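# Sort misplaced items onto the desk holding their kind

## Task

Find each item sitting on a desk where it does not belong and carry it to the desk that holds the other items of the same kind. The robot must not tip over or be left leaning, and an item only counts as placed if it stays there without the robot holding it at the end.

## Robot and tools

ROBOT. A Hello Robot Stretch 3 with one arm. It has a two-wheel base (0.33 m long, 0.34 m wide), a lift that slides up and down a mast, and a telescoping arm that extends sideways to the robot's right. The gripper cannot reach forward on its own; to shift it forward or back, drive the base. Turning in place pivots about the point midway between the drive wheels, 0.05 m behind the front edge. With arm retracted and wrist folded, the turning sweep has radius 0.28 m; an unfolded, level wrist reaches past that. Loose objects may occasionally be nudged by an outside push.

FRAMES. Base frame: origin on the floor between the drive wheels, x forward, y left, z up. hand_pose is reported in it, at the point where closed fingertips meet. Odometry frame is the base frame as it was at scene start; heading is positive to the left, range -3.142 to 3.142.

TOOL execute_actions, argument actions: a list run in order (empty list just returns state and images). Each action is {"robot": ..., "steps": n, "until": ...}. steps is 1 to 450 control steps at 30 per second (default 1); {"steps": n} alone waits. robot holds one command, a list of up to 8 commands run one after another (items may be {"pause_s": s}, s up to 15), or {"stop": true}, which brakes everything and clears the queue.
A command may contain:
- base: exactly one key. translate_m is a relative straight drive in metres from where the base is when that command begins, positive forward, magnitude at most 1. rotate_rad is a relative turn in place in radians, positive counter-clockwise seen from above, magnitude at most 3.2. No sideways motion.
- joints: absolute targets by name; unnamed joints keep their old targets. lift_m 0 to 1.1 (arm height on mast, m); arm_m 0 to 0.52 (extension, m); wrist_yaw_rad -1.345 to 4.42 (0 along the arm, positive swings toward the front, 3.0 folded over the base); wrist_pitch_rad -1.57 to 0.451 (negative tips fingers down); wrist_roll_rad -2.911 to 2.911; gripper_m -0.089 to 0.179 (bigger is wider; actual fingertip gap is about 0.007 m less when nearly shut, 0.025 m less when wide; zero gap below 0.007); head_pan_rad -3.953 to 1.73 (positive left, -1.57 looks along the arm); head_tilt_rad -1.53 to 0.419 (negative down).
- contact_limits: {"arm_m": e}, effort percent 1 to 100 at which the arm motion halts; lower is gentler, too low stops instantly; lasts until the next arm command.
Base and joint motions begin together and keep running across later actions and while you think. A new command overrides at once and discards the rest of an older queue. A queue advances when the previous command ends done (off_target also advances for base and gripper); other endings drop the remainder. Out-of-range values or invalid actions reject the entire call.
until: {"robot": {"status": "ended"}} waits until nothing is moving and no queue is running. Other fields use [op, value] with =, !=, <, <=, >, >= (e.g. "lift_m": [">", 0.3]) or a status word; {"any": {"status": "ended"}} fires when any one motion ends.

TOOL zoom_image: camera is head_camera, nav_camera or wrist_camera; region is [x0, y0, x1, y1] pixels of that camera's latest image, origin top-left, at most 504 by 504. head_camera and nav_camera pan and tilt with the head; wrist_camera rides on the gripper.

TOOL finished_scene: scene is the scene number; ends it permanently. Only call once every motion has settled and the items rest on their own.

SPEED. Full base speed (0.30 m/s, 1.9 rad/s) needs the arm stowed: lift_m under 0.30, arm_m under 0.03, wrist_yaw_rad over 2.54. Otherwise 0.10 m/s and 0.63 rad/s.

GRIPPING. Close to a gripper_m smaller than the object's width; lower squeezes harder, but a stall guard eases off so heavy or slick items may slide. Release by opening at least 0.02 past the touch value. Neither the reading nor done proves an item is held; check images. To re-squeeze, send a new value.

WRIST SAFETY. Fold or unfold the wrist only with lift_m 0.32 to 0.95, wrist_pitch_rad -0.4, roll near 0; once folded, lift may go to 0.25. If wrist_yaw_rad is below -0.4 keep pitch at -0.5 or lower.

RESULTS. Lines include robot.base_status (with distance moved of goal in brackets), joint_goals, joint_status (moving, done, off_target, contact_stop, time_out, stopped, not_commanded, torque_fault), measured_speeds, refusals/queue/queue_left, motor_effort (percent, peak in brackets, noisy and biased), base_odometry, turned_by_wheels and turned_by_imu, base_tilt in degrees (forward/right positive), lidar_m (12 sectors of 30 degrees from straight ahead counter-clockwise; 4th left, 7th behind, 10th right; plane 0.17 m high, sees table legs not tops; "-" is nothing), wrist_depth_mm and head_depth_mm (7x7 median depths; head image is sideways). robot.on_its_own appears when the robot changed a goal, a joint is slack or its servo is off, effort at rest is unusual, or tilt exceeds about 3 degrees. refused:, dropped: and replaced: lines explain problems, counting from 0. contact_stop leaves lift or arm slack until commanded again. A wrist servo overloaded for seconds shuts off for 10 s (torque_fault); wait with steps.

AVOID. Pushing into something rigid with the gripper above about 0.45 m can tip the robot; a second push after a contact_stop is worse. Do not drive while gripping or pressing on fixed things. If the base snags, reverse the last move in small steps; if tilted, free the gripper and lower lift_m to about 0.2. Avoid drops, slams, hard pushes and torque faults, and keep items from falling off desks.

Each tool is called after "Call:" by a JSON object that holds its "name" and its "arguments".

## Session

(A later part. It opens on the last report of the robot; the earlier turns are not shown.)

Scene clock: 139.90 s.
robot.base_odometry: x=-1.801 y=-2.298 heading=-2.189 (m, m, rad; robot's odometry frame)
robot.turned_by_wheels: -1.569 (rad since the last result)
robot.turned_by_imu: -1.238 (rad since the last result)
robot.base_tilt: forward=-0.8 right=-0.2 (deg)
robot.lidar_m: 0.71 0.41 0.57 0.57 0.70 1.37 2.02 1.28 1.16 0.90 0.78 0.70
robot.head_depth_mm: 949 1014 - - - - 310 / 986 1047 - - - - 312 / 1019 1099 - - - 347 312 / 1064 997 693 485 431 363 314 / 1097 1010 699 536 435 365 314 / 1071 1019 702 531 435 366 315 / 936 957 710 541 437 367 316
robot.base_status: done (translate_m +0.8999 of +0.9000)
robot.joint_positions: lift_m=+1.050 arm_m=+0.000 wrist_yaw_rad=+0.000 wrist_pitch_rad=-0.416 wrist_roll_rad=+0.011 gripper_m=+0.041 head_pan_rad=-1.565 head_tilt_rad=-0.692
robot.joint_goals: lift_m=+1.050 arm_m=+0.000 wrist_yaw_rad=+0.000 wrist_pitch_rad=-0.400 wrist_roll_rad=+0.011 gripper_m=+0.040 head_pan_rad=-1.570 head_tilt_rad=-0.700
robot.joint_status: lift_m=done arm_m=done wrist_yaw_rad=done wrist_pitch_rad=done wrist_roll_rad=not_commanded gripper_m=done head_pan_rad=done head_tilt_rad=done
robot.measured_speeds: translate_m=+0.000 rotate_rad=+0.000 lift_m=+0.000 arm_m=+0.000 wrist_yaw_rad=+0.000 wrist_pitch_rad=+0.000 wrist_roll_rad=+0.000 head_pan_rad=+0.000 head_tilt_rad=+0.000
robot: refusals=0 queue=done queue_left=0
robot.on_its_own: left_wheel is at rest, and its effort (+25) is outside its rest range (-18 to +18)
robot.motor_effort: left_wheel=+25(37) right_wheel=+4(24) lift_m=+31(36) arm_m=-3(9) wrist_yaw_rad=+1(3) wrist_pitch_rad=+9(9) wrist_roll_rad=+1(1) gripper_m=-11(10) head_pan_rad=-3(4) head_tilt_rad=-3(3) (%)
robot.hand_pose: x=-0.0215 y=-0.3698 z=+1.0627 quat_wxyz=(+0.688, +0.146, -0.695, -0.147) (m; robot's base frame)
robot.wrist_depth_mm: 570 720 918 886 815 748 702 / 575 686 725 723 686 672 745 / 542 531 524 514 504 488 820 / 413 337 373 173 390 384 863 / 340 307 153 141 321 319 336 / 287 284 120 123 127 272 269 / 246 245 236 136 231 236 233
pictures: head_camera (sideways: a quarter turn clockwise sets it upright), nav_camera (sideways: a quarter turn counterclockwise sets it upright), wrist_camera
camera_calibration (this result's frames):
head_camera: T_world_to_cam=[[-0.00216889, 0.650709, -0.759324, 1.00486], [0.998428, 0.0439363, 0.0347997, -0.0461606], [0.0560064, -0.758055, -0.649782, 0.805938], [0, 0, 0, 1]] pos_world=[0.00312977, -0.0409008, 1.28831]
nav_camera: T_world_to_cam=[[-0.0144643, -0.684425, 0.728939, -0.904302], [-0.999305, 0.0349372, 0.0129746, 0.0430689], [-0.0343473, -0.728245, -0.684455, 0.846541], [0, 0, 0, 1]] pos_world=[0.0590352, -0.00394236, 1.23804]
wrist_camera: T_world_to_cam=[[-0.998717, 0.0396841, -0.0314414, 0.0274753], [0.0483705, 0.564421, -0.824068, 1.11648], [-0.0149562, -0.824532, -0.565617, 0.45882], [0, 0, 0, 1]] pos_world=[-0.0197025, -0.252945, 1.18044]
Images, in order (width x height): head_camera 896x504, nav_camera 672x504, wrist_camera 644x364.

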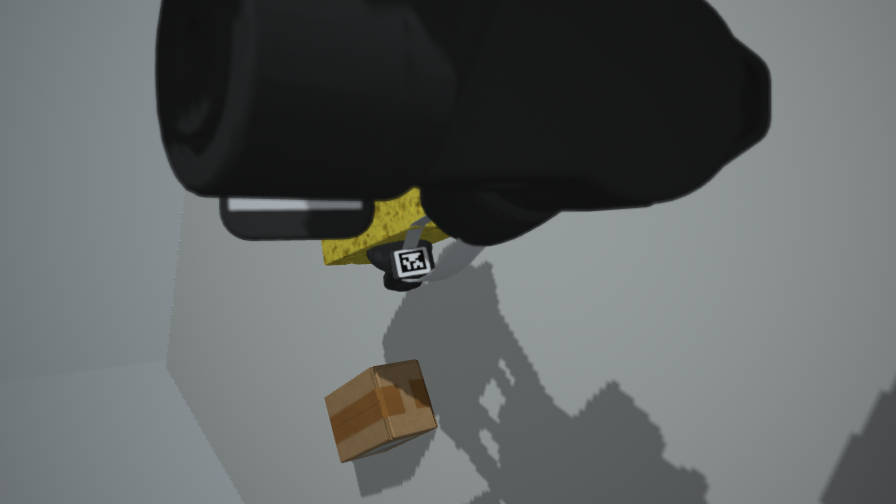

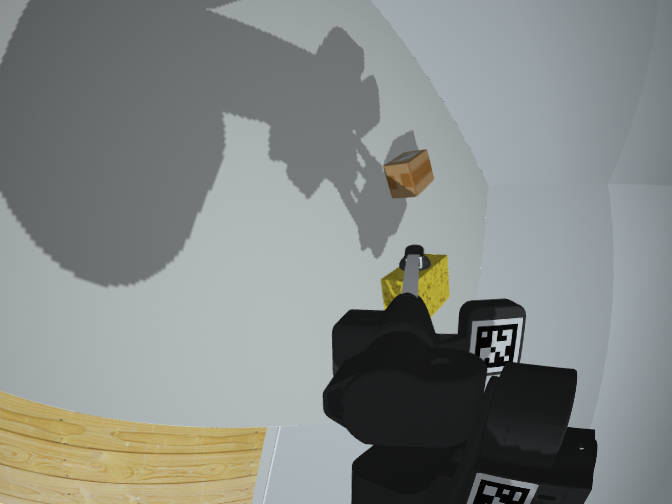

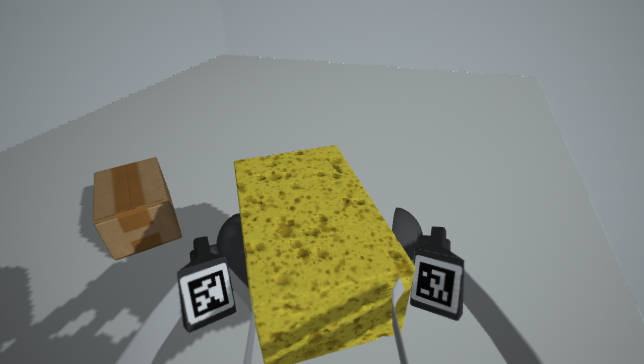

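Call:
{"name": "execute_actions", "arguments": {"actions": [{"robot":{"base":{"translate_m":-0.3},"joints":{"head_pan_rad":0,"head_tilt_rad":-0.4}},"steps":450,"until":{"robot":{"status":"ended"}}}]}}

Scene clock: 146.90 s.
robot.base_odometry: x=-1.627 y=-2.054 heading=-2.190 (m, m, rad; robot's odometry frame)
robot.turned_by_wheels: -0.001 (rad since the last result)
robot.turned_by_imu: -0.001 (rad since the last result)
robot.base_tilt: forward=-0.7 right=-0.2 (deg)
robot.lidar_m: 0.73 0.68 0.67 0.68 0.83 1.62 1.84 1.16 1.05 0.92 0.94 0.99
robot.head_depth_mm: 789 842 897 872 608 465 376 / 814 874 933 878 610 466 376 / 846 907 976 879 612 468 378 / 880 945 1008 884 614 469 379 / 914 980 1061 890 615 470 380 / 947 1027 1099 890 619 472 380 / 906 939 974 943 546 471 381
robot.base_status: done (translate_m -0.3000 of -0.3000)
robot.joint_positions: lift_m=+1.050 arm_m=+0.000 wrist_yaw_rad=+0.000 wrist_pitch_rad=-0.416 wrist_roll_rad=+0.011 gripper_m=+0.041 head_pan_rad=-0.007 head_tilt_rad=-0.408
robot.joint_goals: lift_m=+1.050 arm_m=+0.000 wrist_yaw_rad=+0.000 wrist_pitch_rad=-0.400 wrist_roll_rad=+0.011 gripper_m=+0.040 head_pan_rad=+0.000 head_tilt_rad=-0.400
robot.joint_status: lift_m=done arm_m=done wrist_yaw_rad=done wrist_pitch_rad=done wrist_roll_rad=not_commanded gripper_m=done head_pan_rad=done head_tilt_rad=done
robot.measured_speeds: translate_m=+0.000 rotate_rad=+0.000 lift_m=+0.000 arm_m=+0.000 wrist_yaw_rad=+0.000 wrist_pitch_rad=+0.000 wrist_roll_rad=+0.000 head_pan_rad=+0.000 head_tilt_rad=+0.000
robot: refusals=0 queue=done queue_left=0
robot.motor_effort: left_wheel=+1(25) right_wheel=-1(12) lift_m=+31(31) arm_m=-3(3) wrist_yaw_rad=+0(0) wrist_pitch_rad=+9(9) wrist_roll_rad=+1(1) gripper_m=-12(11) head_pan_rad=+3(43) head_tilt_rad=+4(22) (%)
robot.hand_pose: x=-0.0215 y=-0.3698 z=+1.0627 quat_wxyz=(+0.688, +0.146, -0.695, -0.147) (m; robot's base frame)
robot.wrist_depth_mm: 785 917 871 776 716 674 618 / 764 771 729 728 787 701 661 / 534 524 526 509 827 784 729 / 416 405 370 173 933 860 766 / 335 334 153 141 945 923 833 / 284 283 120 123 127 - 897 / 247 244 241 136 - - -
pictures: head_camera (sideways: a quarter turn clockwise sets it upright), nav_camera (sideways: a quarter turn counterclockwise sets it upright), wrist_camera
camera_calibration (this result's frames):
head_camera: T_world_to_cam=[[-0.411723, 0.0046201, -0.911297, 1.20553], [-0.0391347, 0.998975, 0.0227456, -0.024149], [0.910469, 0.0450282, -0.41112, 0.490212], [0, 0, 0, 1]] pos_world=[0.0490746, -0.0035188, 1.30068]
nav_camera: T_world_to_cam=[[0.452389, -0.0217429, 0.891556, -1.11916], [-0.0499735, -0.99875, 0.00100019, 0.0528647], [0.89042, -0.0450066, -0.45291, 0.539665], [0, 0, 0, 1]] pos_world=[0.0284087, 0.0527533, 1.24216]
wrist_camera: T_world_to_cam=[[-0.998717, 0.0396839, -0.0314415, 0.0274753], [0.0483704, 0.564421, -0.824068, 1.11648], [-0.014956, -0.824532, -0.565617, 0.45882], [0, 0, 0, 1]] pos_world=[-0.0197025, -0.252945, 1.18044]
Images, in order (width x height): head_camera 896x504, nav_camera 672x504, wrist_camera 644x364.

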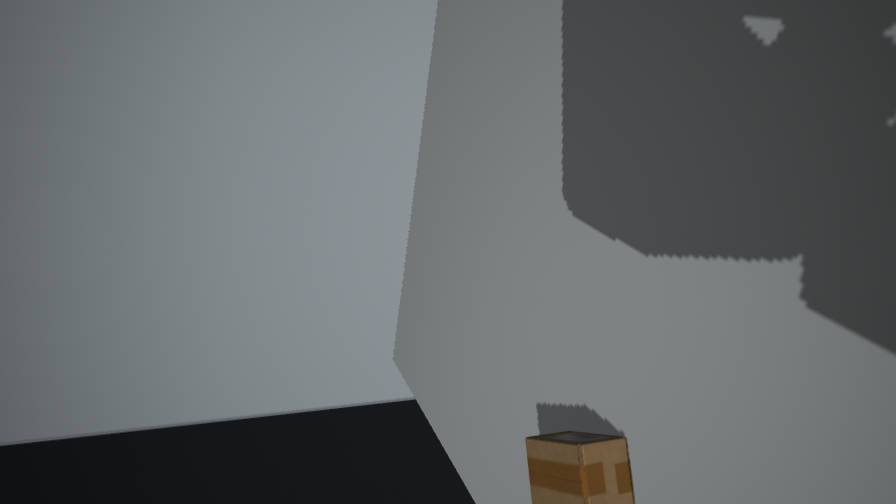

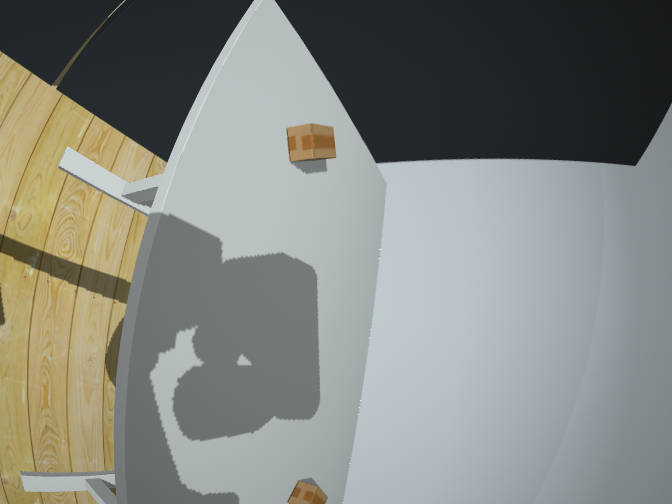

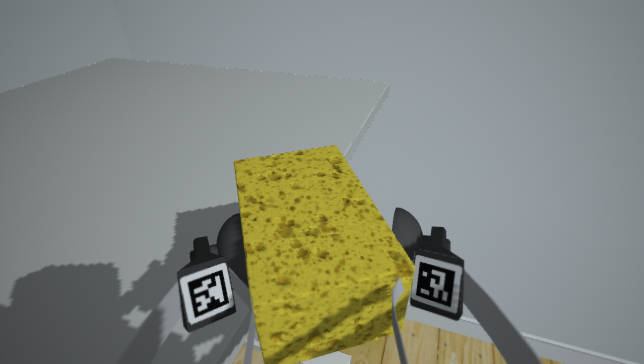

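Call:
{"name": "execute_actions", "arguments": {"actions": [{"robot":[{"base":{"rotate_rad":-0.33}},{"base":{"translate_m":-1.0}}],"steps":450,"until":{"robot":{"status":"ended"}}}]}}

Scene clock: 164.73 s.
robot.base_odometry: x=-0.814 y=-1.471 heading=-2.520 (m, m, rad; robot's odometry frame)
robot.turned_by_wheels: -0.330 (rad since the last result)
robot.turned_by_imu: -0.335 (rad since the last result)
robot.base_tilt: forward=-0.7 right=-0.1 (deg)
robot.lidar_m: 1.60 0.96 0.72 0.69 0.72 1.01 1.74 1.43 1.06 1.03 1.08 1.50
robot.head_depth_mm: 1662 1770 1553 2077 2143 1699 1384 / 1653 1782 1504 2052 2168 1712 1372 / 1658 1775 1582 2083 2181 1716 1389 / 1684 1799 1590 2100 2178 1710 1393 / 1672 1802 1605 2098 2223 1717 1387 / 1695 1817 1450 2068 2052 1731 1392 / 1677 1792 1669 1830 1852 1673 1403
robot.base_status: done (translate_m -1.0000 of -1.0000)
robot.joint_positions: lift_m=+1.050 arm_m=+0.000 wrist_yaw_rad=+0.000 wrist_pitch_rad=-0.416 wrist_roll_rad=+0.011 gripper_m=+0.041 head_pan_rad=-0.007 head_tilt_rad=-0.408
robot.joint_goals: lift_m=+1.050 arm_m=+0.000 wrist_yaw_rad=+0.000 wrist_pitch_rad=-0.400 wrist_roll_rad=+0.011 gripper_m=+0.040 head_pan_rad=+0.000 head_tilt_rad=-0.400
robot.joint_status: lift_m=done arm_m=done wrist_yaw_rad=done wrist_pitch_rad=done wrist_roll_rad=not_commanded gripper_m=done head_pan_rad=done head_tilt_rad=done
robot.measured_speeds: translate_m=+0.000 rotate_rad=+0.000 lift_m=+0.000 arm_m=+0.000 wrist_yaw_rad=+0.000 wrist_pitch_rad=+0.000 wrist_roll_rad=+0.000 head_pan_rad=+0.000 head_tilt_rad=+0.000
robot: refusals=0 queue=done queue_left=0
robot.motor_effort: left_wheel=+2(6) right_wheel=-3(8) lift_m=+30(31) arm_m=-3(3) wrist_yaw_rad=+0(0) wrist_pitch_rad=+9(9) wrist_roll_rad=+1(1) gripper_m=-11(12) head_pan_rad=+3(3) head_tilt_rad=+4(4) (%)
robot.hand_pose: x=-0.0215 y=-0.3698 z=+1.0627 quat_wxyz=(+0.688, +0.146, -0.695, -0.147) (m; robot's base frame)
robot.wrist_depth_mm: 718 717 701 729 727 704 706 / 761 775 782 758 794 772 769 / 850 852 809 833 850 834 867 / 962 966 898 172 956 939 949 / - - 153 141 - - - / - - 120 123 128 - - / - - - 136 - - -
pictures: head_camera (sideways: a quarter turn clockwise sets it upright), nav_camera (sideways: a quarter turn counterclockwise sets it upright), wrist_camera
camera_calibration (this result's frames):
head_camera: T_world_to_cam=[[-0.411723, 0.00460253, -0.911297, 1.20553], [-0.0391773, 0.998973, 0.0227456, -0.0241487], [0.910467, 0.0450671, -0.41112, 0.490212], [0, 0, 0, 1]] pos_world=[0.0490747, -0.00351697, 1.30068]
nav_camera: T_world_to_cam=[[0.45239, -0.0217236, 0.891556, -1.11916], [-0.0499309, -0.998752, 0.00100019, 0.0528644], [0.890422, -0.0449687, -0.45291, 0.539665], [0, 0, 0, 1]] pos_world=[0.0284064, 0.0527543, 1.24216]
wrist_camera: T_world_to_cam=[[-0.998717, 0.0396843, -0.031442, 0.0274761], [0.0483711, 0.564421, -0.824068, 1.11648], [-0.014956, -0.824532, -0.565617, 0.45882], [0, 0, 0, 1]] pos_world=[-0.0197026, -0.252947, 1.18044]
Images, in order (width x height): head_camera 896x504, nav_camera 672x504, wrist_camera 644x364.

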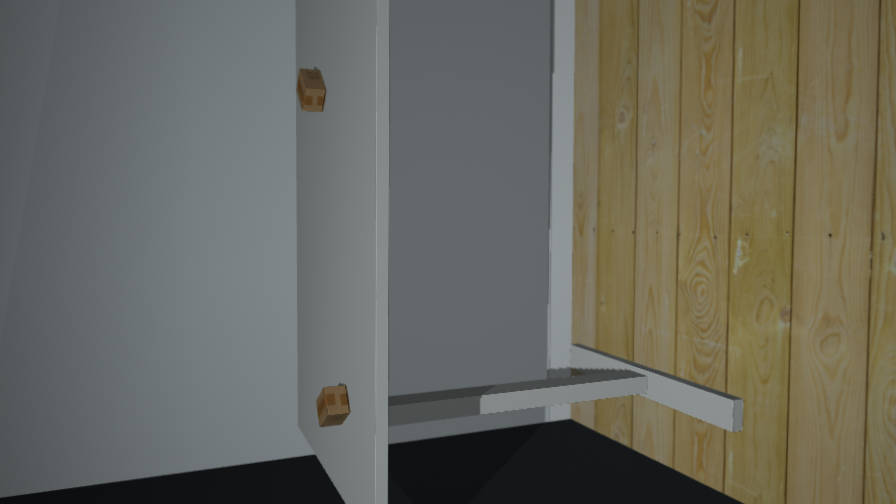

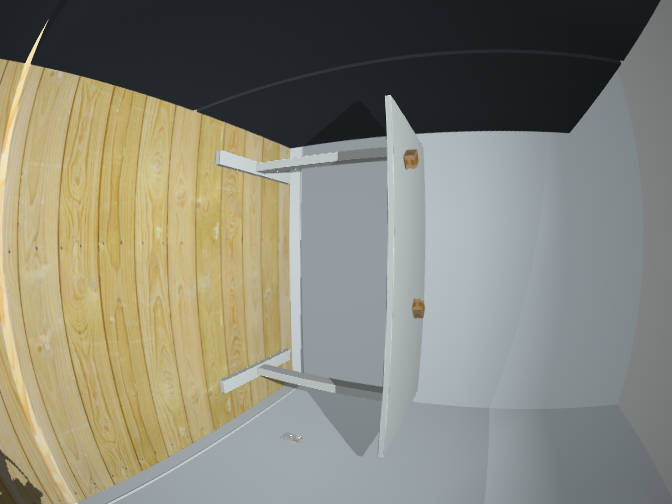

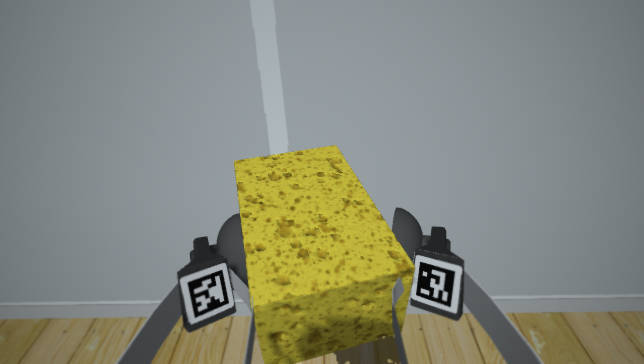

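Call:
{"name": "execute_actions", "arguments": {"actions": [{"robot":[{"base":{"translate_m":-1.03}},{"base":{"rotate_rad":1.57}},{"base":{"translate_m":1.0}},{"base":{"translate_m":1.0}},{"joints":{"head_pan_rad":-1.0}}],"steps":450,"until":{"robot":{"status":"ended"}}},{"steps":450,"until":{"robot":{"status":"ended"}}},{"steps":450,"until":{"robot":{"status":"ended"}}}]}}

action 0: robot: command 0 of the queue: "base": translate_m = -1.03 is out of range: |translate_m| is at most 1

Call:
{"name": "execute_actions", "arguments": {"actions": [{"robot":[{"base":{"translate_m":-1.0}},{"base":{"rotate_rad":1.57}},{"base":{"translate_m":1.0}},{"base":{"translate_m":1.0}},{"joints":{"head_pan_rad":-1.0}}],"steps":450,"until":{"robot":{"status":"ended"}}},{"steps":450,"until":{"robot":{"status":"ended"}}},{"steps":450,"until":{"robot":{"status":"ended"}}}]}}

Scene clock: 215.03 s.
robot.base_odometry: x=+1.162 y=-2.515 heading=-0.950 (m, m, rad; robot's odometry frame)
robot.turned_by_wheels: +1.570 (rad since the last result)
robot.turned_by_imu: -0.138 (rad since the last result)
robot.base_tilt: forward=-0.9 right=-0.1 (deg)
robot.lidar_m: - - 0.15 0.20 1.44 0.95 0.88 0.89 1.09 1.89 0.15 -
robot.head_depth_mm: 1622 1744 1881 2014 1975 1569 1290 / - - 1980 2139 1981 1559 1296 / - - - - - - - / - - - - - - - / - - - - - - - / - - - - - - - / - - - - - - -
robot.base_status: off_target (translate_m +0.9999 of +1.0000)
robot.joint_positions: lift_m=+1.050 arm_m=+0.000 wrist_yaw_rad=-0.001 wrist_pitch_rad=-0.418 wrist_roll_rad=+0.010 gripper_m=+0.041 head_pan_rad=-0.892 head_tilt_rad=-0.496
robot.joint_goals: lift_m=+1.050 arm_m=+0.000 wrist_yaw_rad=+0.000 wrist_pitch_rad=-0.400 wrist_roll_rad=+0.010 gripper_m=+0.040 head_pan_rad=-1.000 head_tilt_rad=-0.400
robot.joint_status: lift_m=done arm_m=done wrist_yaw_rad=done wrist_pitch_rad=done wrist_roll_rad=not_commanded gripper_m=done head_pan_rad=off_target head_tilt_rad=done
robot.measured_speeds: translate_m=+0.000 rotate_rad=+0.000 lift_m=+0.000 arm_m=+0.000 wrist_yaw_rad=+0.000 wrist_pitch_rad=+0.000 wrist_roll_rad=+0.000 head_pan_rad=+0.000 head_tilt_rad=+0.000
robot: refusals=0 queue=dropped queue_left=0
robot.motor_effort: left_wheel=+12(59) right_wheel=+9(85) lift_m=+25(31) arm_m=-2(3) wrist_yaw_rad=+1(61) wrist_pitch_rad=+10(13) wrist_roll_rad=+1(1) gripper_m=-11(17) head_pan_rad=-55(91) head_tilt_rad=+39(47) (%)
robot.hand_pose: x=-0.0217 y=-0.3695 z=+1.0627 quat_wxyz=(+0.688, +0.146, -0.695, -0.148) (m; robot's base frame)
robot.wrist_depth_mm: - - - - - - 860 / - - - - - - 872 / - - - - - - 879 / - - - 174 - - 895 / - - 153 141 - - 908 / - - 120 123 127 - 902 / - - - 136 - - 947
pictures: head_camera (sideways: a quarter turn clockwise sets it upright), nav_camera (sideways: a quarter turn counterclockwise sets it upright), wrist_camera
camera_calibration (this result's frames):
head_camera: T_world_to_cam=[[-0.306427, 0.382238, -0.871778, 1.15333], [0.74935, 0.661635, 0.026705, -0.0341107], [0.587007, -0.645084, -0.489173, 0.59375], [0, 0, 0, 1]] pos_world=[0.0304375, -0.0352595, 1.29681]
nav_camera: T_world_to_cam=[[0.317768, -0.423081, 0.848543, -1.06224], [-0.804124, -0.594443, 0.00474599, 0.0525887], [0.502403, -0.683842, -0.529105, 0.641173], [0, 0, 0, 1]] pos_world=[0.0577072, 0.0203076, 1.24036]
wrist_camera: T_world_to_cam=[[-0.998695, 0.0403911, -0.0312471, 0.0273565], [0.0486328, 0.565607, -0.82324, 1.11588], [-0.015578, -0.823685, -0.566833, 0.460664], [0, 0, 0, 1]] pos_world=[-0.0197713, -0.252813, 1.18061]
Images, in order (width x height): head_camera 896x504, nav_camera 672x504, wrist_camera 644x364.

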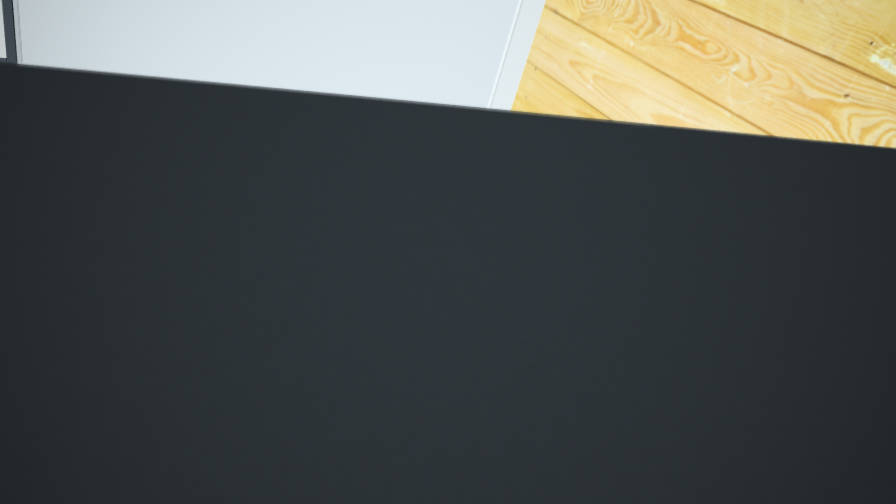

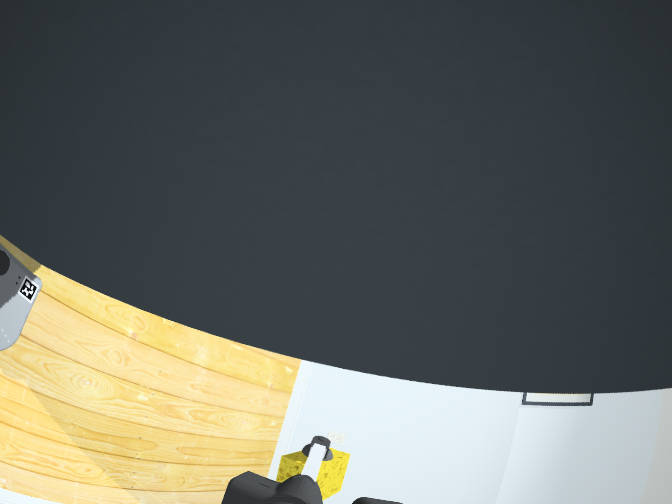

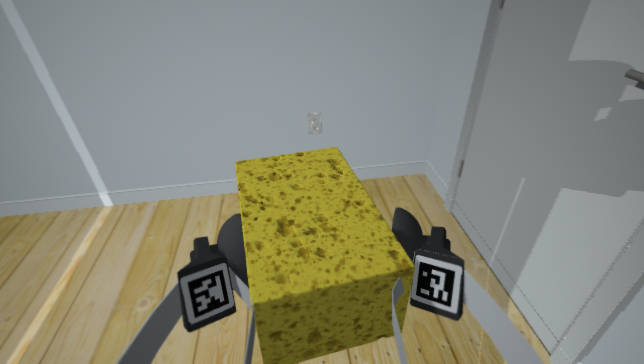

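Call:
{"name": "execute_actions", "arguments": {"actions": [{"robot":{"stop":true},"steps":15},{"robot":{"base":{"translate_m":-0.25},"joints":{"head_pan_rad":0,"head_tilt_rad":-0.5}},"steps":450,"until":{"robot":{"status":"ended"}}}]}}

Scene clock: 227.90 s.
robot.base_odometry: x=+1.017 y=-2.312 heading=-0.950 (m, m, rad; robot's odometry frame)
robot.turned_by_wheels: +0.000 (rad since the last result)
robot.turned_by_imu: +0.000 (rad since the last result)
robot.base_tilt: forward=-0.7 right=-0.1 (deg)
robot.lidar_m: 0.32 0.33 0.41 2.15 1.03 0.69 0.64 0.64 0.82 1.65 1.95 0.35
robot.head_depth_mm: - - 293 325 363 413 480 / - - 291 321 359 408 471 / - - 290 317 354 402 462 / - - 288 313 350 395 455 / - - 287 310 345 390 448 / - - 286 306 341 385 442 / - - 284 303 337 378 434
robot.base_status: done (translate_m -0.2500 of -0.2500)
robot.joint_positions: lift_m=+1.050 arm_m=+0.000 wrist_yaw_rad=-0.001 wrist_pitch_rad=-0.418 wrist_roll_rad=+0.010 gripper_m=+0.041 head_pan_rad=-0.007 head_tilt_rad=-0.496
robot.joint_goals: lift_m=+1.050 arm_m=+0.000 wrist_yaw_rad=+0.000 wrist_pitch_rad=-0.400 wrist_roll_rad=+0.010 gripper_m=+0.040 head_pan_rad=+0.000 head_tilt_rad=-0.500
robot.joint_status: lift_m=done arm_m=done wrist_yaw_rad=done wrist_pitch_rad=done wrist_roll_rad=not_commanded gripper_m=done head_pan_rad=done head_tilt_rad=done
robot.measured_speeds: translate_m=+0.000 rotate_rad=+0.000 lift_m=+0.000 arm_m=+0.000 wrist_yaw_rad=+0.000 wrist_pitch_rad=+0.000 wrist_roll_rad=+0.000 head_pan_rad=+0.000 head_tilt_rad=+0.000
robot: refusals=0 queue=done queue_left=0
robot.motor_effort: left_wheel=+2(13) right_wheel=-2(8) lift_m=+24(25) arm_m=-2(2) wrist_yaw_rad=+1(1) wrist_pitch_rad=+10(10) wrist_roll_rad=+1(1) gripper_m=-11(10) head_pan_rad=+3(55) head_tilt_rad=-1(38) (%)
robot.hand_pose: x=-0.0217 y=-0.3695 z=+1.0627 quat_wxyz=(+0.688, +0.146, -0.695, -0.148) (m; robot's base frame)
robot.wrist_depth_mm: - - - - - 817 601 / - - - - - 841 599 / - - - - - 890 594 / - - - 173 - 892 627 / - - 153 141 - 930 666 / - - 119 123 127 869 652 / - - - 135 - - 668
pictures: head_camera (sideways: a quarter turn clockwise sets it upright), nav_camera (sideways: a quarter turn counterclockwise sets it upright), wrist_camera
camera_calibration (this result's frames):
head_camera: T_world_to_cam=[[-0.489571, 0.00518588, -0.871948, 1.15467], [-0.0369539, 0.99896, 0.0266897, -0.0292943], [0.87118, 0.0452884, -0.488871, 0.591623], [0, 0, 0, 1]] pos_world=[0.0488004, -0.00351782, 1.29682]
nav_camera: T_world_to_cam=[[0.528361, -0.0222962, 0.848727, -1.06377], [-0.049746, -0.998751, 0.0047312, 0.0480062], [0.847561, -0.0447205, -0.52881, 0.638685], [0, 0, 0, 1]] pos_world=[0.0231164, 0.0527907, 1.24036]
wrist_camera: T_world_to_cam=[[-0.998695, 0.0403909, -0.0312469, 0.0273563], [0.0486326, 0.565607, -0.82324, 1.11588], [-0.0155779, -0.823685, -0.566833, 0.460664], [0, 0, 0, 1]] pos_world=[-0.0197713, -0.252813, 1.18061]
Images, in order (width x height): head_camera 896x504, nav_camera 672x504, wrist_camera 644x364.

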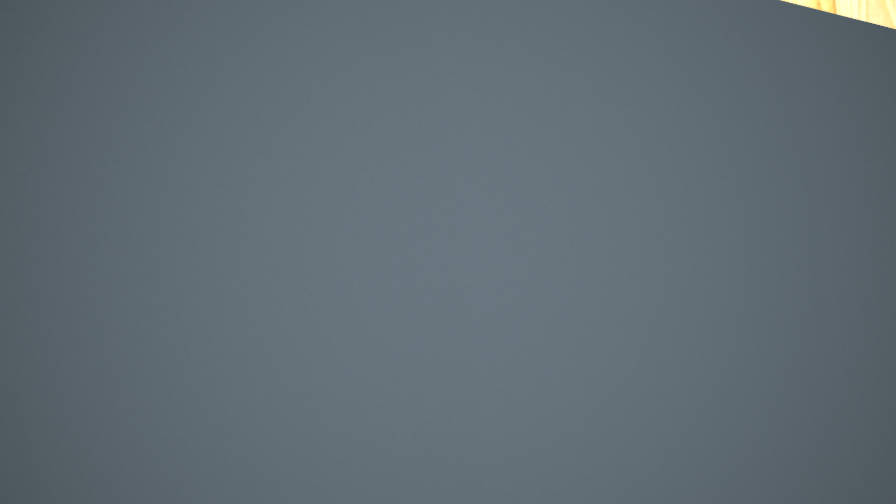

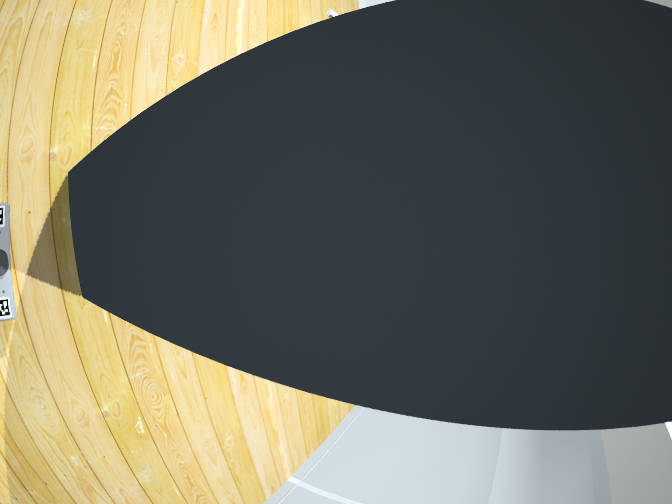

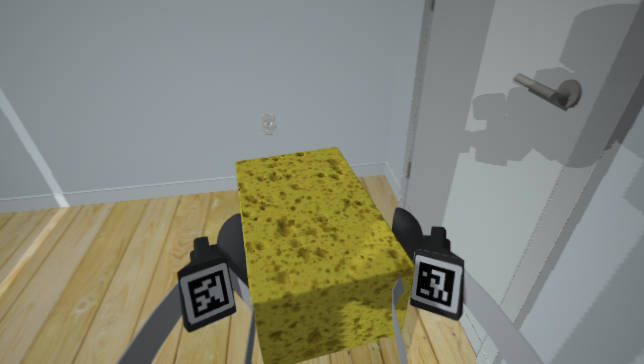

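Call:
{"name": "execute_actions", "arguments": {"actions": [{"robot":[{"base":{"translate_m":-0.17}},{"base":{"rotate_rad":1.71}}],"steps":450,"until":{"robot":{"status":"ended"}}}]}}

Scene clock: 239.40 s.
robot.base_odometry: x=+0.918 y=-2.174 heading=+0.760 (m, m, rad; robot's odometry frame)
robot.turned_by_wheels: +1.710 (rad since the last result)
robot.turned_by_imu: +1.740 (rad since the last result)
robot.base_tilt: forward=-0.7 right=-0.1 (deg)
robot.lidar_m: 1.61 0.64 0.48 0.47 0.49 0.69 1.94 2.04 0.50 0.49 0.52 2.44
robot.head_depth_mm: 2337 2469 2719 2501 1967 1576 1294 / 2342 2517 2740 2636 1976 1571 1292 / 2351 2556 2769 2707 1980 1576 1303 / 2383 2559 2716 2303 1987 1573 1305 / 2328 2526 2393 2349 1984 1587 1308 / 1634 1626 1651 1664 1669 1513 1312 / 1166 1180 1180 1180 1206 1202 1210
robot.base_status: done (rotate_rad +1.7099 of +1.7100)
robot.joint_positions: lift_m=+1.050 arm_m=+0.000 wrist_yaw_rad=-0.001 wrist_pitch_rad=-0.418 wrist_roll_rad=+0.010 gripper_m=+0.041 head_pan_rad=-0.007 head_tilt_rad=-0.496
robot.joint_goals: lift_m=+1.050 arm_m=+0.000 wrist_yaw_rad=+0.000 wrist_pitch_rad=-0.400 wrist_roll_rad=+0.010 gripper_m=+0.040 head_pan_rad=+0.000 head_tilt_rad=-0.500
robot.joint_status: lift_m=done arm_m=done wrist_yaw_rad=done wrist_pitch_rad=done wrist_roll_rad=not_commanded gripper_m=done head_pan_rad=done head_tilt_rad=done
robot.measured_speeds: translate_m=+0.000 rotate_rad=+0.000 lift_m=+0.000 arm_m=+0.000 wrist_yaw_rad=+0.000 wrist_pitch_rad=+0.000 wrist_roll_rad=+0.000 head_pan_rad=+0.000 head_tilt_rad=+0.000
robot: refusals=0 queue=done queue_left=0
robot.motor_effort: left_wheel=-2(5) right_wheel=+1(7) lift_m=+25(24) arm_m=-2(1) wrist_yaw_rad=+1(1) wrist_pitch_rad=+10(10) wrist_roll_rad=+1(1) gripper_m=-11(11) head_pan_rad=+3(3) head_tilt_rad=-2(2) (%)
robot.hand_pose: x=-0.0217 y=-0.3695 z=+1.0627 quat_wxyz=(+0.688, +0.146, -0.695, -0.148) (m; robot's base frame)
robot.wrist_depth_mm: 222 223 219 219 218 217 215 / 244 242 241 237 238 236 234 / 273 264 266 261 258 259 270 / - 299 282 173 289 289 - / - 331 154 142 310 321 - / - 382 120 123 127 381 - / - - 441 136 427 - -
pictures: head_camera (sideways: a quarter turn clockwise sets it upright), nav_camera (sideways: a quarter turn counterclockwise sets it upright), wrist_camera
camera_calibration (this result's frames):
head_camera: T_world_to_cam=[[-0.489572, 0.00515002, -0.871948, 1.15467], [-0.0370271, 0.998958, 0.0266897, -0.0292939], [0.871177, 0.0453522, -0.488871, 0.591623], [0, 0, 0, 1]] pos_world=[0.0488006, -0.00351469, 1.29682]
nav_camera: T_world_to_cam=[[0.528363, -0.0222575, 0.848727, -1.06377], [-0.0496728, -0.998754, 0.0047312, 0.0480058], [0.847564, -0.0446584, -0.52881, 0.638685], [0, 0, 0, 1]] pos_world=[0.0231125, 0.0527919, 1.24036]
wrist_camera: T_world_to_cam=[[-0.998695, 0.0403899, -0.0312442, 0.0273534], [0.0486297, 0.565607, -0.82324, 1.11589], [-0.0155786, -0.823685, -0.566833, 0.460656], [0, 0, 0, 1]] pos_world=[-0.0197712, -0.252822, 1.18061]
Images, in order (width x height): head_camera 896x504, nav_camera 672x504, wrist_camera 644x364.

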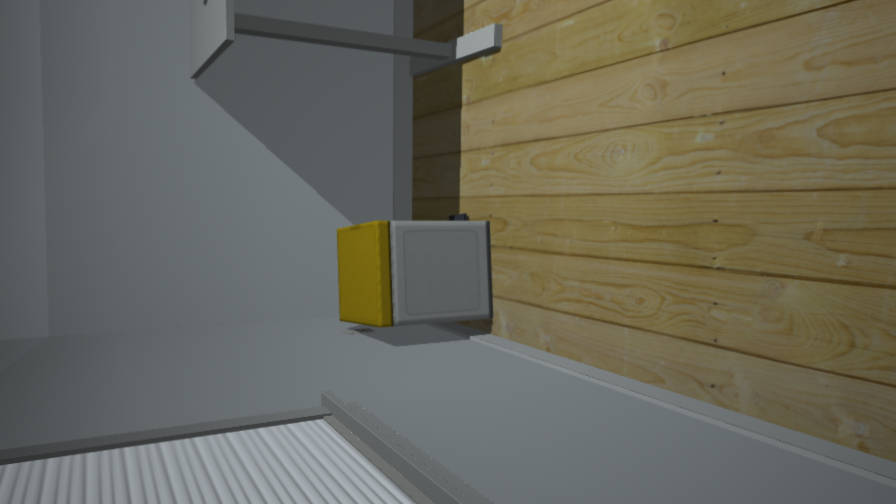

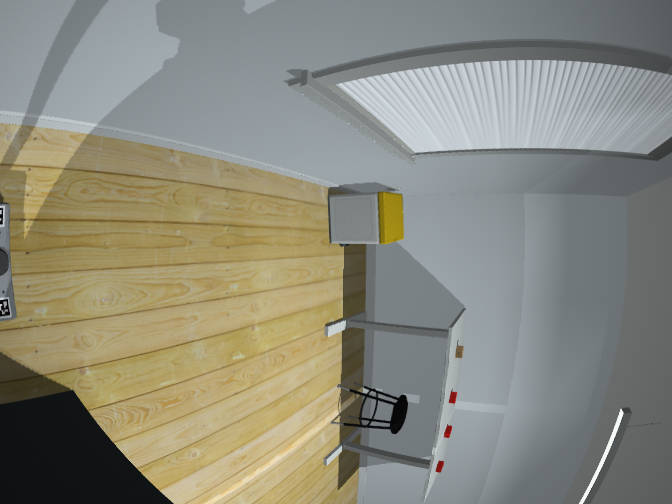

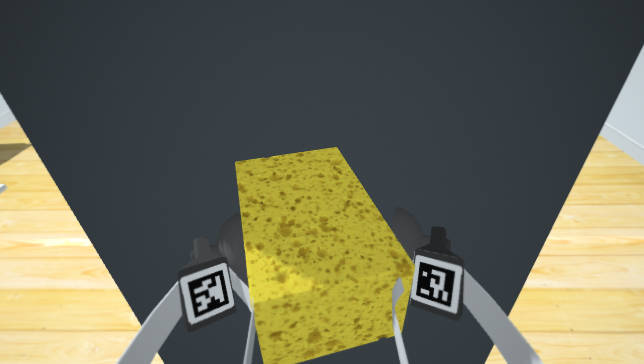

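Call:
{"name": "execute_actions", "arguments": {"actions": [{"robot":[{"base":{"translate_m":1.0}},{"joints":{"head_pan_rad":-1.3,"head_tilt_rad":-0.35}}],"steps":450,"until":{"robot":{"status":"ended"}}}]}}

Scene clock: 254.97 s.
robot.base_odometry: x=+1.643 y=-1.485 heading=+0.760 (m, m, rad; robot's odometry frame)
robot.turned_by_wheels: +0.000 (rad since the last result)
robot.turned_by_imu: +0.001 (rad since the last result)
robot.base_tilt: forward=-0.8 right=-0.2 (deg)
robot.lidar_m: 1.12 0.59 0.44 0.43 0.45 0.64 1.88 0.92 1.59 2.94 1.76 1.51
robot.head_depth_mm: 2708 2888 3035 3209 2382 335 - / 2836 2979 3144 3302 2392 1737 1435 / 2904 3067 3208 3359 2422 1778 1436 / 3023 3251 3370 3515 2426 1812 1445 / 3092 3301 3497 3738 2422 1799 1441 / 2949 3050 3078 3201 2415 1815 1452 / 2555 2628 2123 2684 2332 1837 1453
robot.base_status: done (translate_m +1.0000 of +1.0000)
robot.joint_positions: lift_m=+1.050 arm_m=+0.000 wrist_yaw_rad=-0.001 wrist_pitch_rad=-0.418 wrist_roll_rad=+0.010 gripper_m=+0.041 head_pan_rad=-1.293 head_tilt_rad=-0.360
robot.joint_goals: lift_m=+1.050 arm_m=+0.000 wrist_yaw_rad=+0.000 wrist_pitch_rad=-0.400 wrist_roll_rad=+0.010 gripper_m=+0.040 head_pan_rad=-1.300 head_tilt_rad=-0.350
robot.joint_status: lift_m=done arm_m=done wrist_yaw_rad=done wrist_pitch_rad=done wrist_roll_rad=not_commanded gripper_m=done head_pan_rad=done head_tilt_rad=done
robot.measured_speeds: translate_m=+0.000 rotate_rad=+0.000 lift_m=+0.000 arm_m=+0.000 wrist_yaw_rad=+0.000 wrist_pitch_rad=+0.000 wrist_roll_rad=+0.000 head_pan_rad=+0.000 head_tilt_rad=+0.000
robot: refusals=0 queue=done queue_left=0
robot.motor_effort: left_wheel=-1(3) right_wheel=+1(7) lift_m=+24(24) arm_m=-2(2) wrist_yaw_rad=+1(1) wrist_pitch_rad=+10(9) wrist_roll_rad=+1(1) gripper_m=-10(10) head_pan_rad=-4(44) head_tilt_rad=+4(16) (%)
robot.hand_pose: x=-0.0217 y=-0.3695 z=+1.0627 quat_wxyz=(+0.688, +0.146, -0.695, -0.148) (m; robot's base frame)
robot.wrist_depth_mm: - - - - - - - / - - - - - - - / - - - - - - - / - - - 172 - - - / - - 154 141 - - - / - - 119 123 127 - - / - - - 135 - - -
pictures: head_camera (sideways: a quarter turn clockwise sets it upright), nav_camera (sideways: a quarter turn counterclockwise sets it upright), wrist_camera
camera_calibration (this result's frames):
head_camera: T_world_to_cam=[[-0.0990854, 0.353296, -0.930249, 1.22835], [0.947337, 0.319585, 0.0204686, -0.0272034], [0.304525, -0.879231, -0.366357, 0.435656], [0, 0, 0, 1]] pos_world=[0.0148142, -0.0422353, 1.30283]
nav_camera: T_world_to_cam=[[0.094344, -0.398014, 0.912515, -1.14432], [-0.972476, -0.233002, -0.0010859, 0.0612078], [0.21305, -0.887296, -0.409041, 0.486712], [0, 0, 0, 1]] pos_world=[0.0637886, -0.00933557, 1.24336]
wrist_camera: T_world_to_cam=[[-0.998695, 0.0403899, -0.0312443, 0.0273535], [0.0486298, 0.565607, -0.82324, 1.11589], [-0.0155786, -0.823685, -0.566833, 0.460656], [0, 0, 0, 1]] pos_world=[-0.0197712, -0.252822, 1.18061]
Images, in order (width x height): head_camera 896x504, nav_camera 672x504, wrist_camera 644x364.

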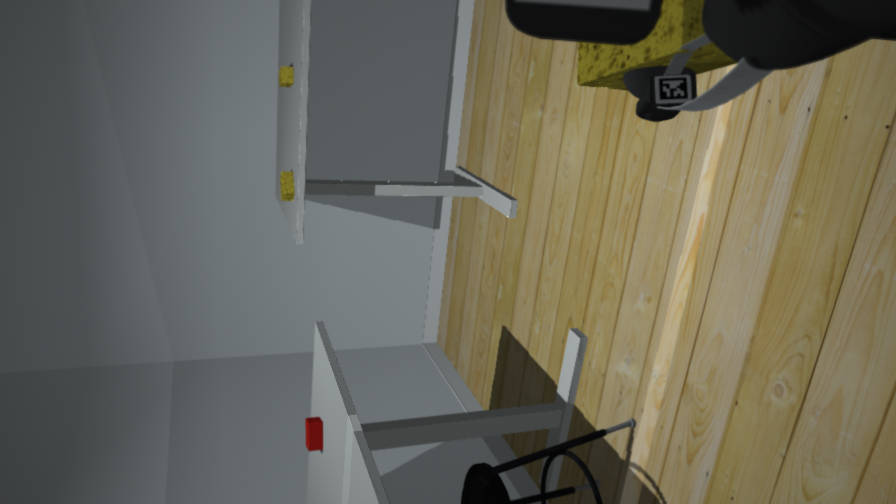

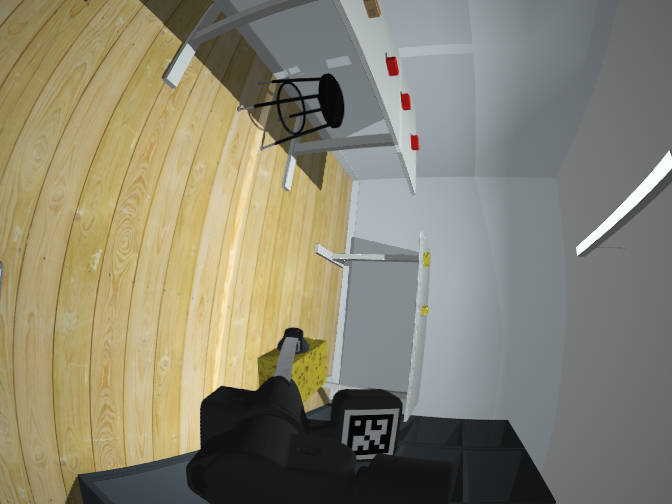

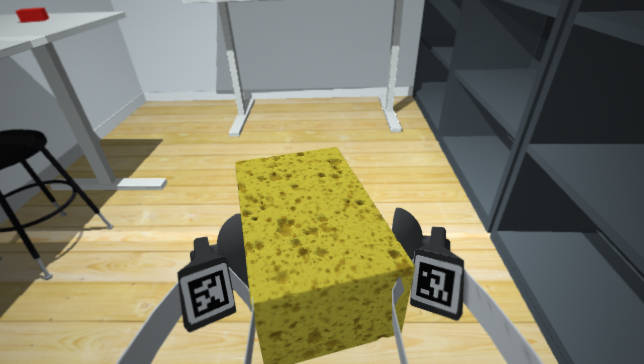

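Call:
{"name": "execute_actions", "arguments": {"actions": [{"robot":[{"base":{"rotate_rad":-1.57},"joints":{"head_pan_rad":0}},{"base":{"translate_m":1.0}},{"base":{"translate_m":0.5}}],"steps":450,"until":{"robot":{"status":"ended"}}},{"steps":450,"until":{"robot":{"status":"ended"}}}]}}

Scene clock: 279.70 s.
robot.base_odometry: x=+2.677 y=-2.571 heading=-0.810 (m, m, rad; robot's odometry frame)
robot.turned_by_wheels: -1.570 (rad since the last result)
robot.turned_by_imu: -1.596 (rad since the last result)
robot.base_tilt: forward=-0.7 right=-0.2 (deg)
robot.lidar_m: 1.82 1.52 1.35 1.14 1.84 1.85 1.93 1.23 1.29 0.80 1.16 1.16
robot.head_depth_mm: 1525 1626 1702 1263 1967 1667 1437 / 1547 1632 1712 1270 2015 1787 1440 / 1544 1643 1728 1278 2008 1809 1440 / 1546 1649 1719 1282 2037 1817 1444 / 1553 1644 1726 1293 2045 1801 1434 / 1571 1656 1743 1309 2063 1814 1441 / 1580 1680 1755 1318 2046 1718 1448
robot.base_status: done (translate_m +0.5000 of +0.5000)
robot.joint_positions: lift_m=+1.050 arm_m=+0.000 wrist_yaw_rad=-0.001 wrist_pitch_rad=-0.418 wrist_roll_rad=+0.010 gripper_m=+0.041 head_pan_rad=-0.007 head_tilt_rad=-0.359
robot.joint_goals: lift_m=+1.050 arm_m=+0.000 wrist_yaw_rad=+0.000 wrist_pitch_rad=-0.400 wrist_roll_rad=+0.010 gripper_m=+0.040 head_pan_rad=+0.000 head_tilt_rad=-0.350
robot.joint_status: lift_m=done arm_m=done wrist_yaw_rad=done wrist_pitch_rad=done wrist_roll_rad=not_commanded gripper_m=done head_pan_rad=done head_tilt_rad=done
robot.measured_speeds: translate_m=+0.000 rotate_rad=+0.000 lift_m=+0.000 arm_m=+0.000 wrist_yaw_rad=+0.000 wrist_pitch_rad=+0.000 wrist_roll_rad=+0.000 head_pan_rad=+0.000 head_tilt_rad=+0.000
robot: refusals=0 queue=done queue_left=0
robot.motor_effort: left_wheel=+2(8) right_wheel=-4(9) lift_m=+24(24) arm_m=-2(2) wrist_yaw_rad=+0(1) wrist_pitch_rad=+10(10) wrist_roll_rad=+1(1) gripper_m=-11(11) head_pan_rad=+3(42) head_tilt_rad=+4(5) (%)
robot.hand_pose: x=-0.0217 y=-0.3695 z=+1.0627 quat_wxyz=(+0.688, +0.146, -0.695, -0.148) (m; robot's base frame)
robot.wrist_depth_mm: 895 914 883 729 868 878 850 / 636 607 597 561 573 563 583 / 974 - - 838 - - - / - - - 174 - - - / 905 936 153 141 887 875 899 / 919 - 120 123 127 - - / - - - 136 - - -
pictures: head_camera (sideways: a quarter turn clockwise sets it upright), nav_camera (sideways: a quarter turn counterclockwise sets it upright), wrist_camera
camera_calibration (this result's frames):
head_camera: T_world_to_cam=[[-0.366622, 0.00429501, -0.93036, 1.23013], [-0.0402029, 0.998982, 0.0204543, -0.0211608], [0.929501, 0.0449021, -0.366076, 0.431479], [0, 0, 0, 1]] pos_world=[0.0490808, -0.00351841, 1.30285]
nav_camera: T_world_to_cam=[[0.408206, -0.0214239, 0.912639, -1.1464], [-0.0499609, -0.998751, -0.00109884, 0.0555973], [0.911522, -0.0451477, -0.408766, 0.482093], [0, 0, 0, 1]] pos_world=[0.031304, 0.052733, 1.24337]
wrist_camera: T_world_to_cam=[[-0.998695, 0.0403909, -0.0312468, 0.0273569], [0.0486324, 0.565607, -0.82324, 1.11589], [-0.0155779, -0.823685, -0.566834, 0.460649], [0, 0, 0, 1]] pos_world=[-0.0197713, -0.252831, 1.18061]
Images, in order (width x height): head_camera 896x504, nav_camera 672x504, wrist_camera 644x364.

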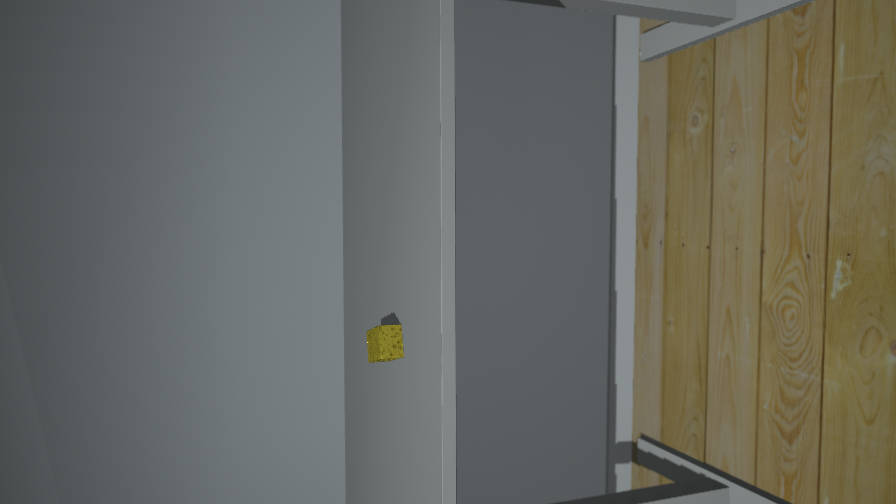

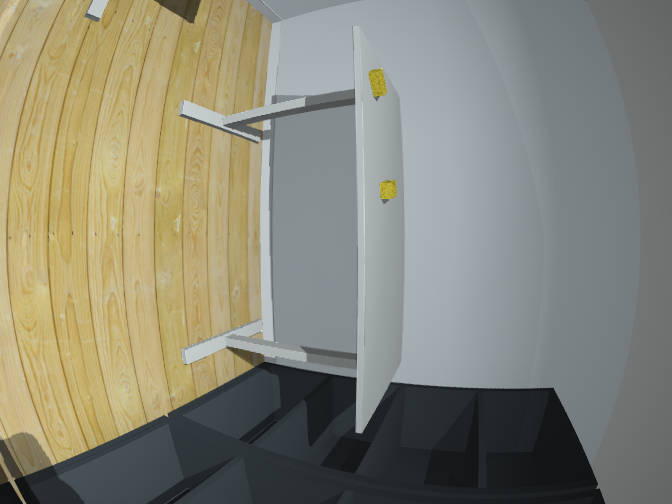

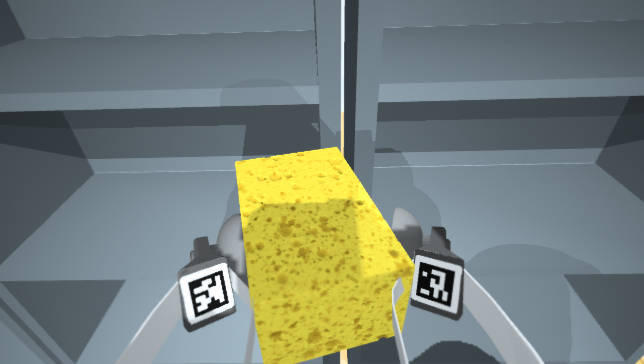

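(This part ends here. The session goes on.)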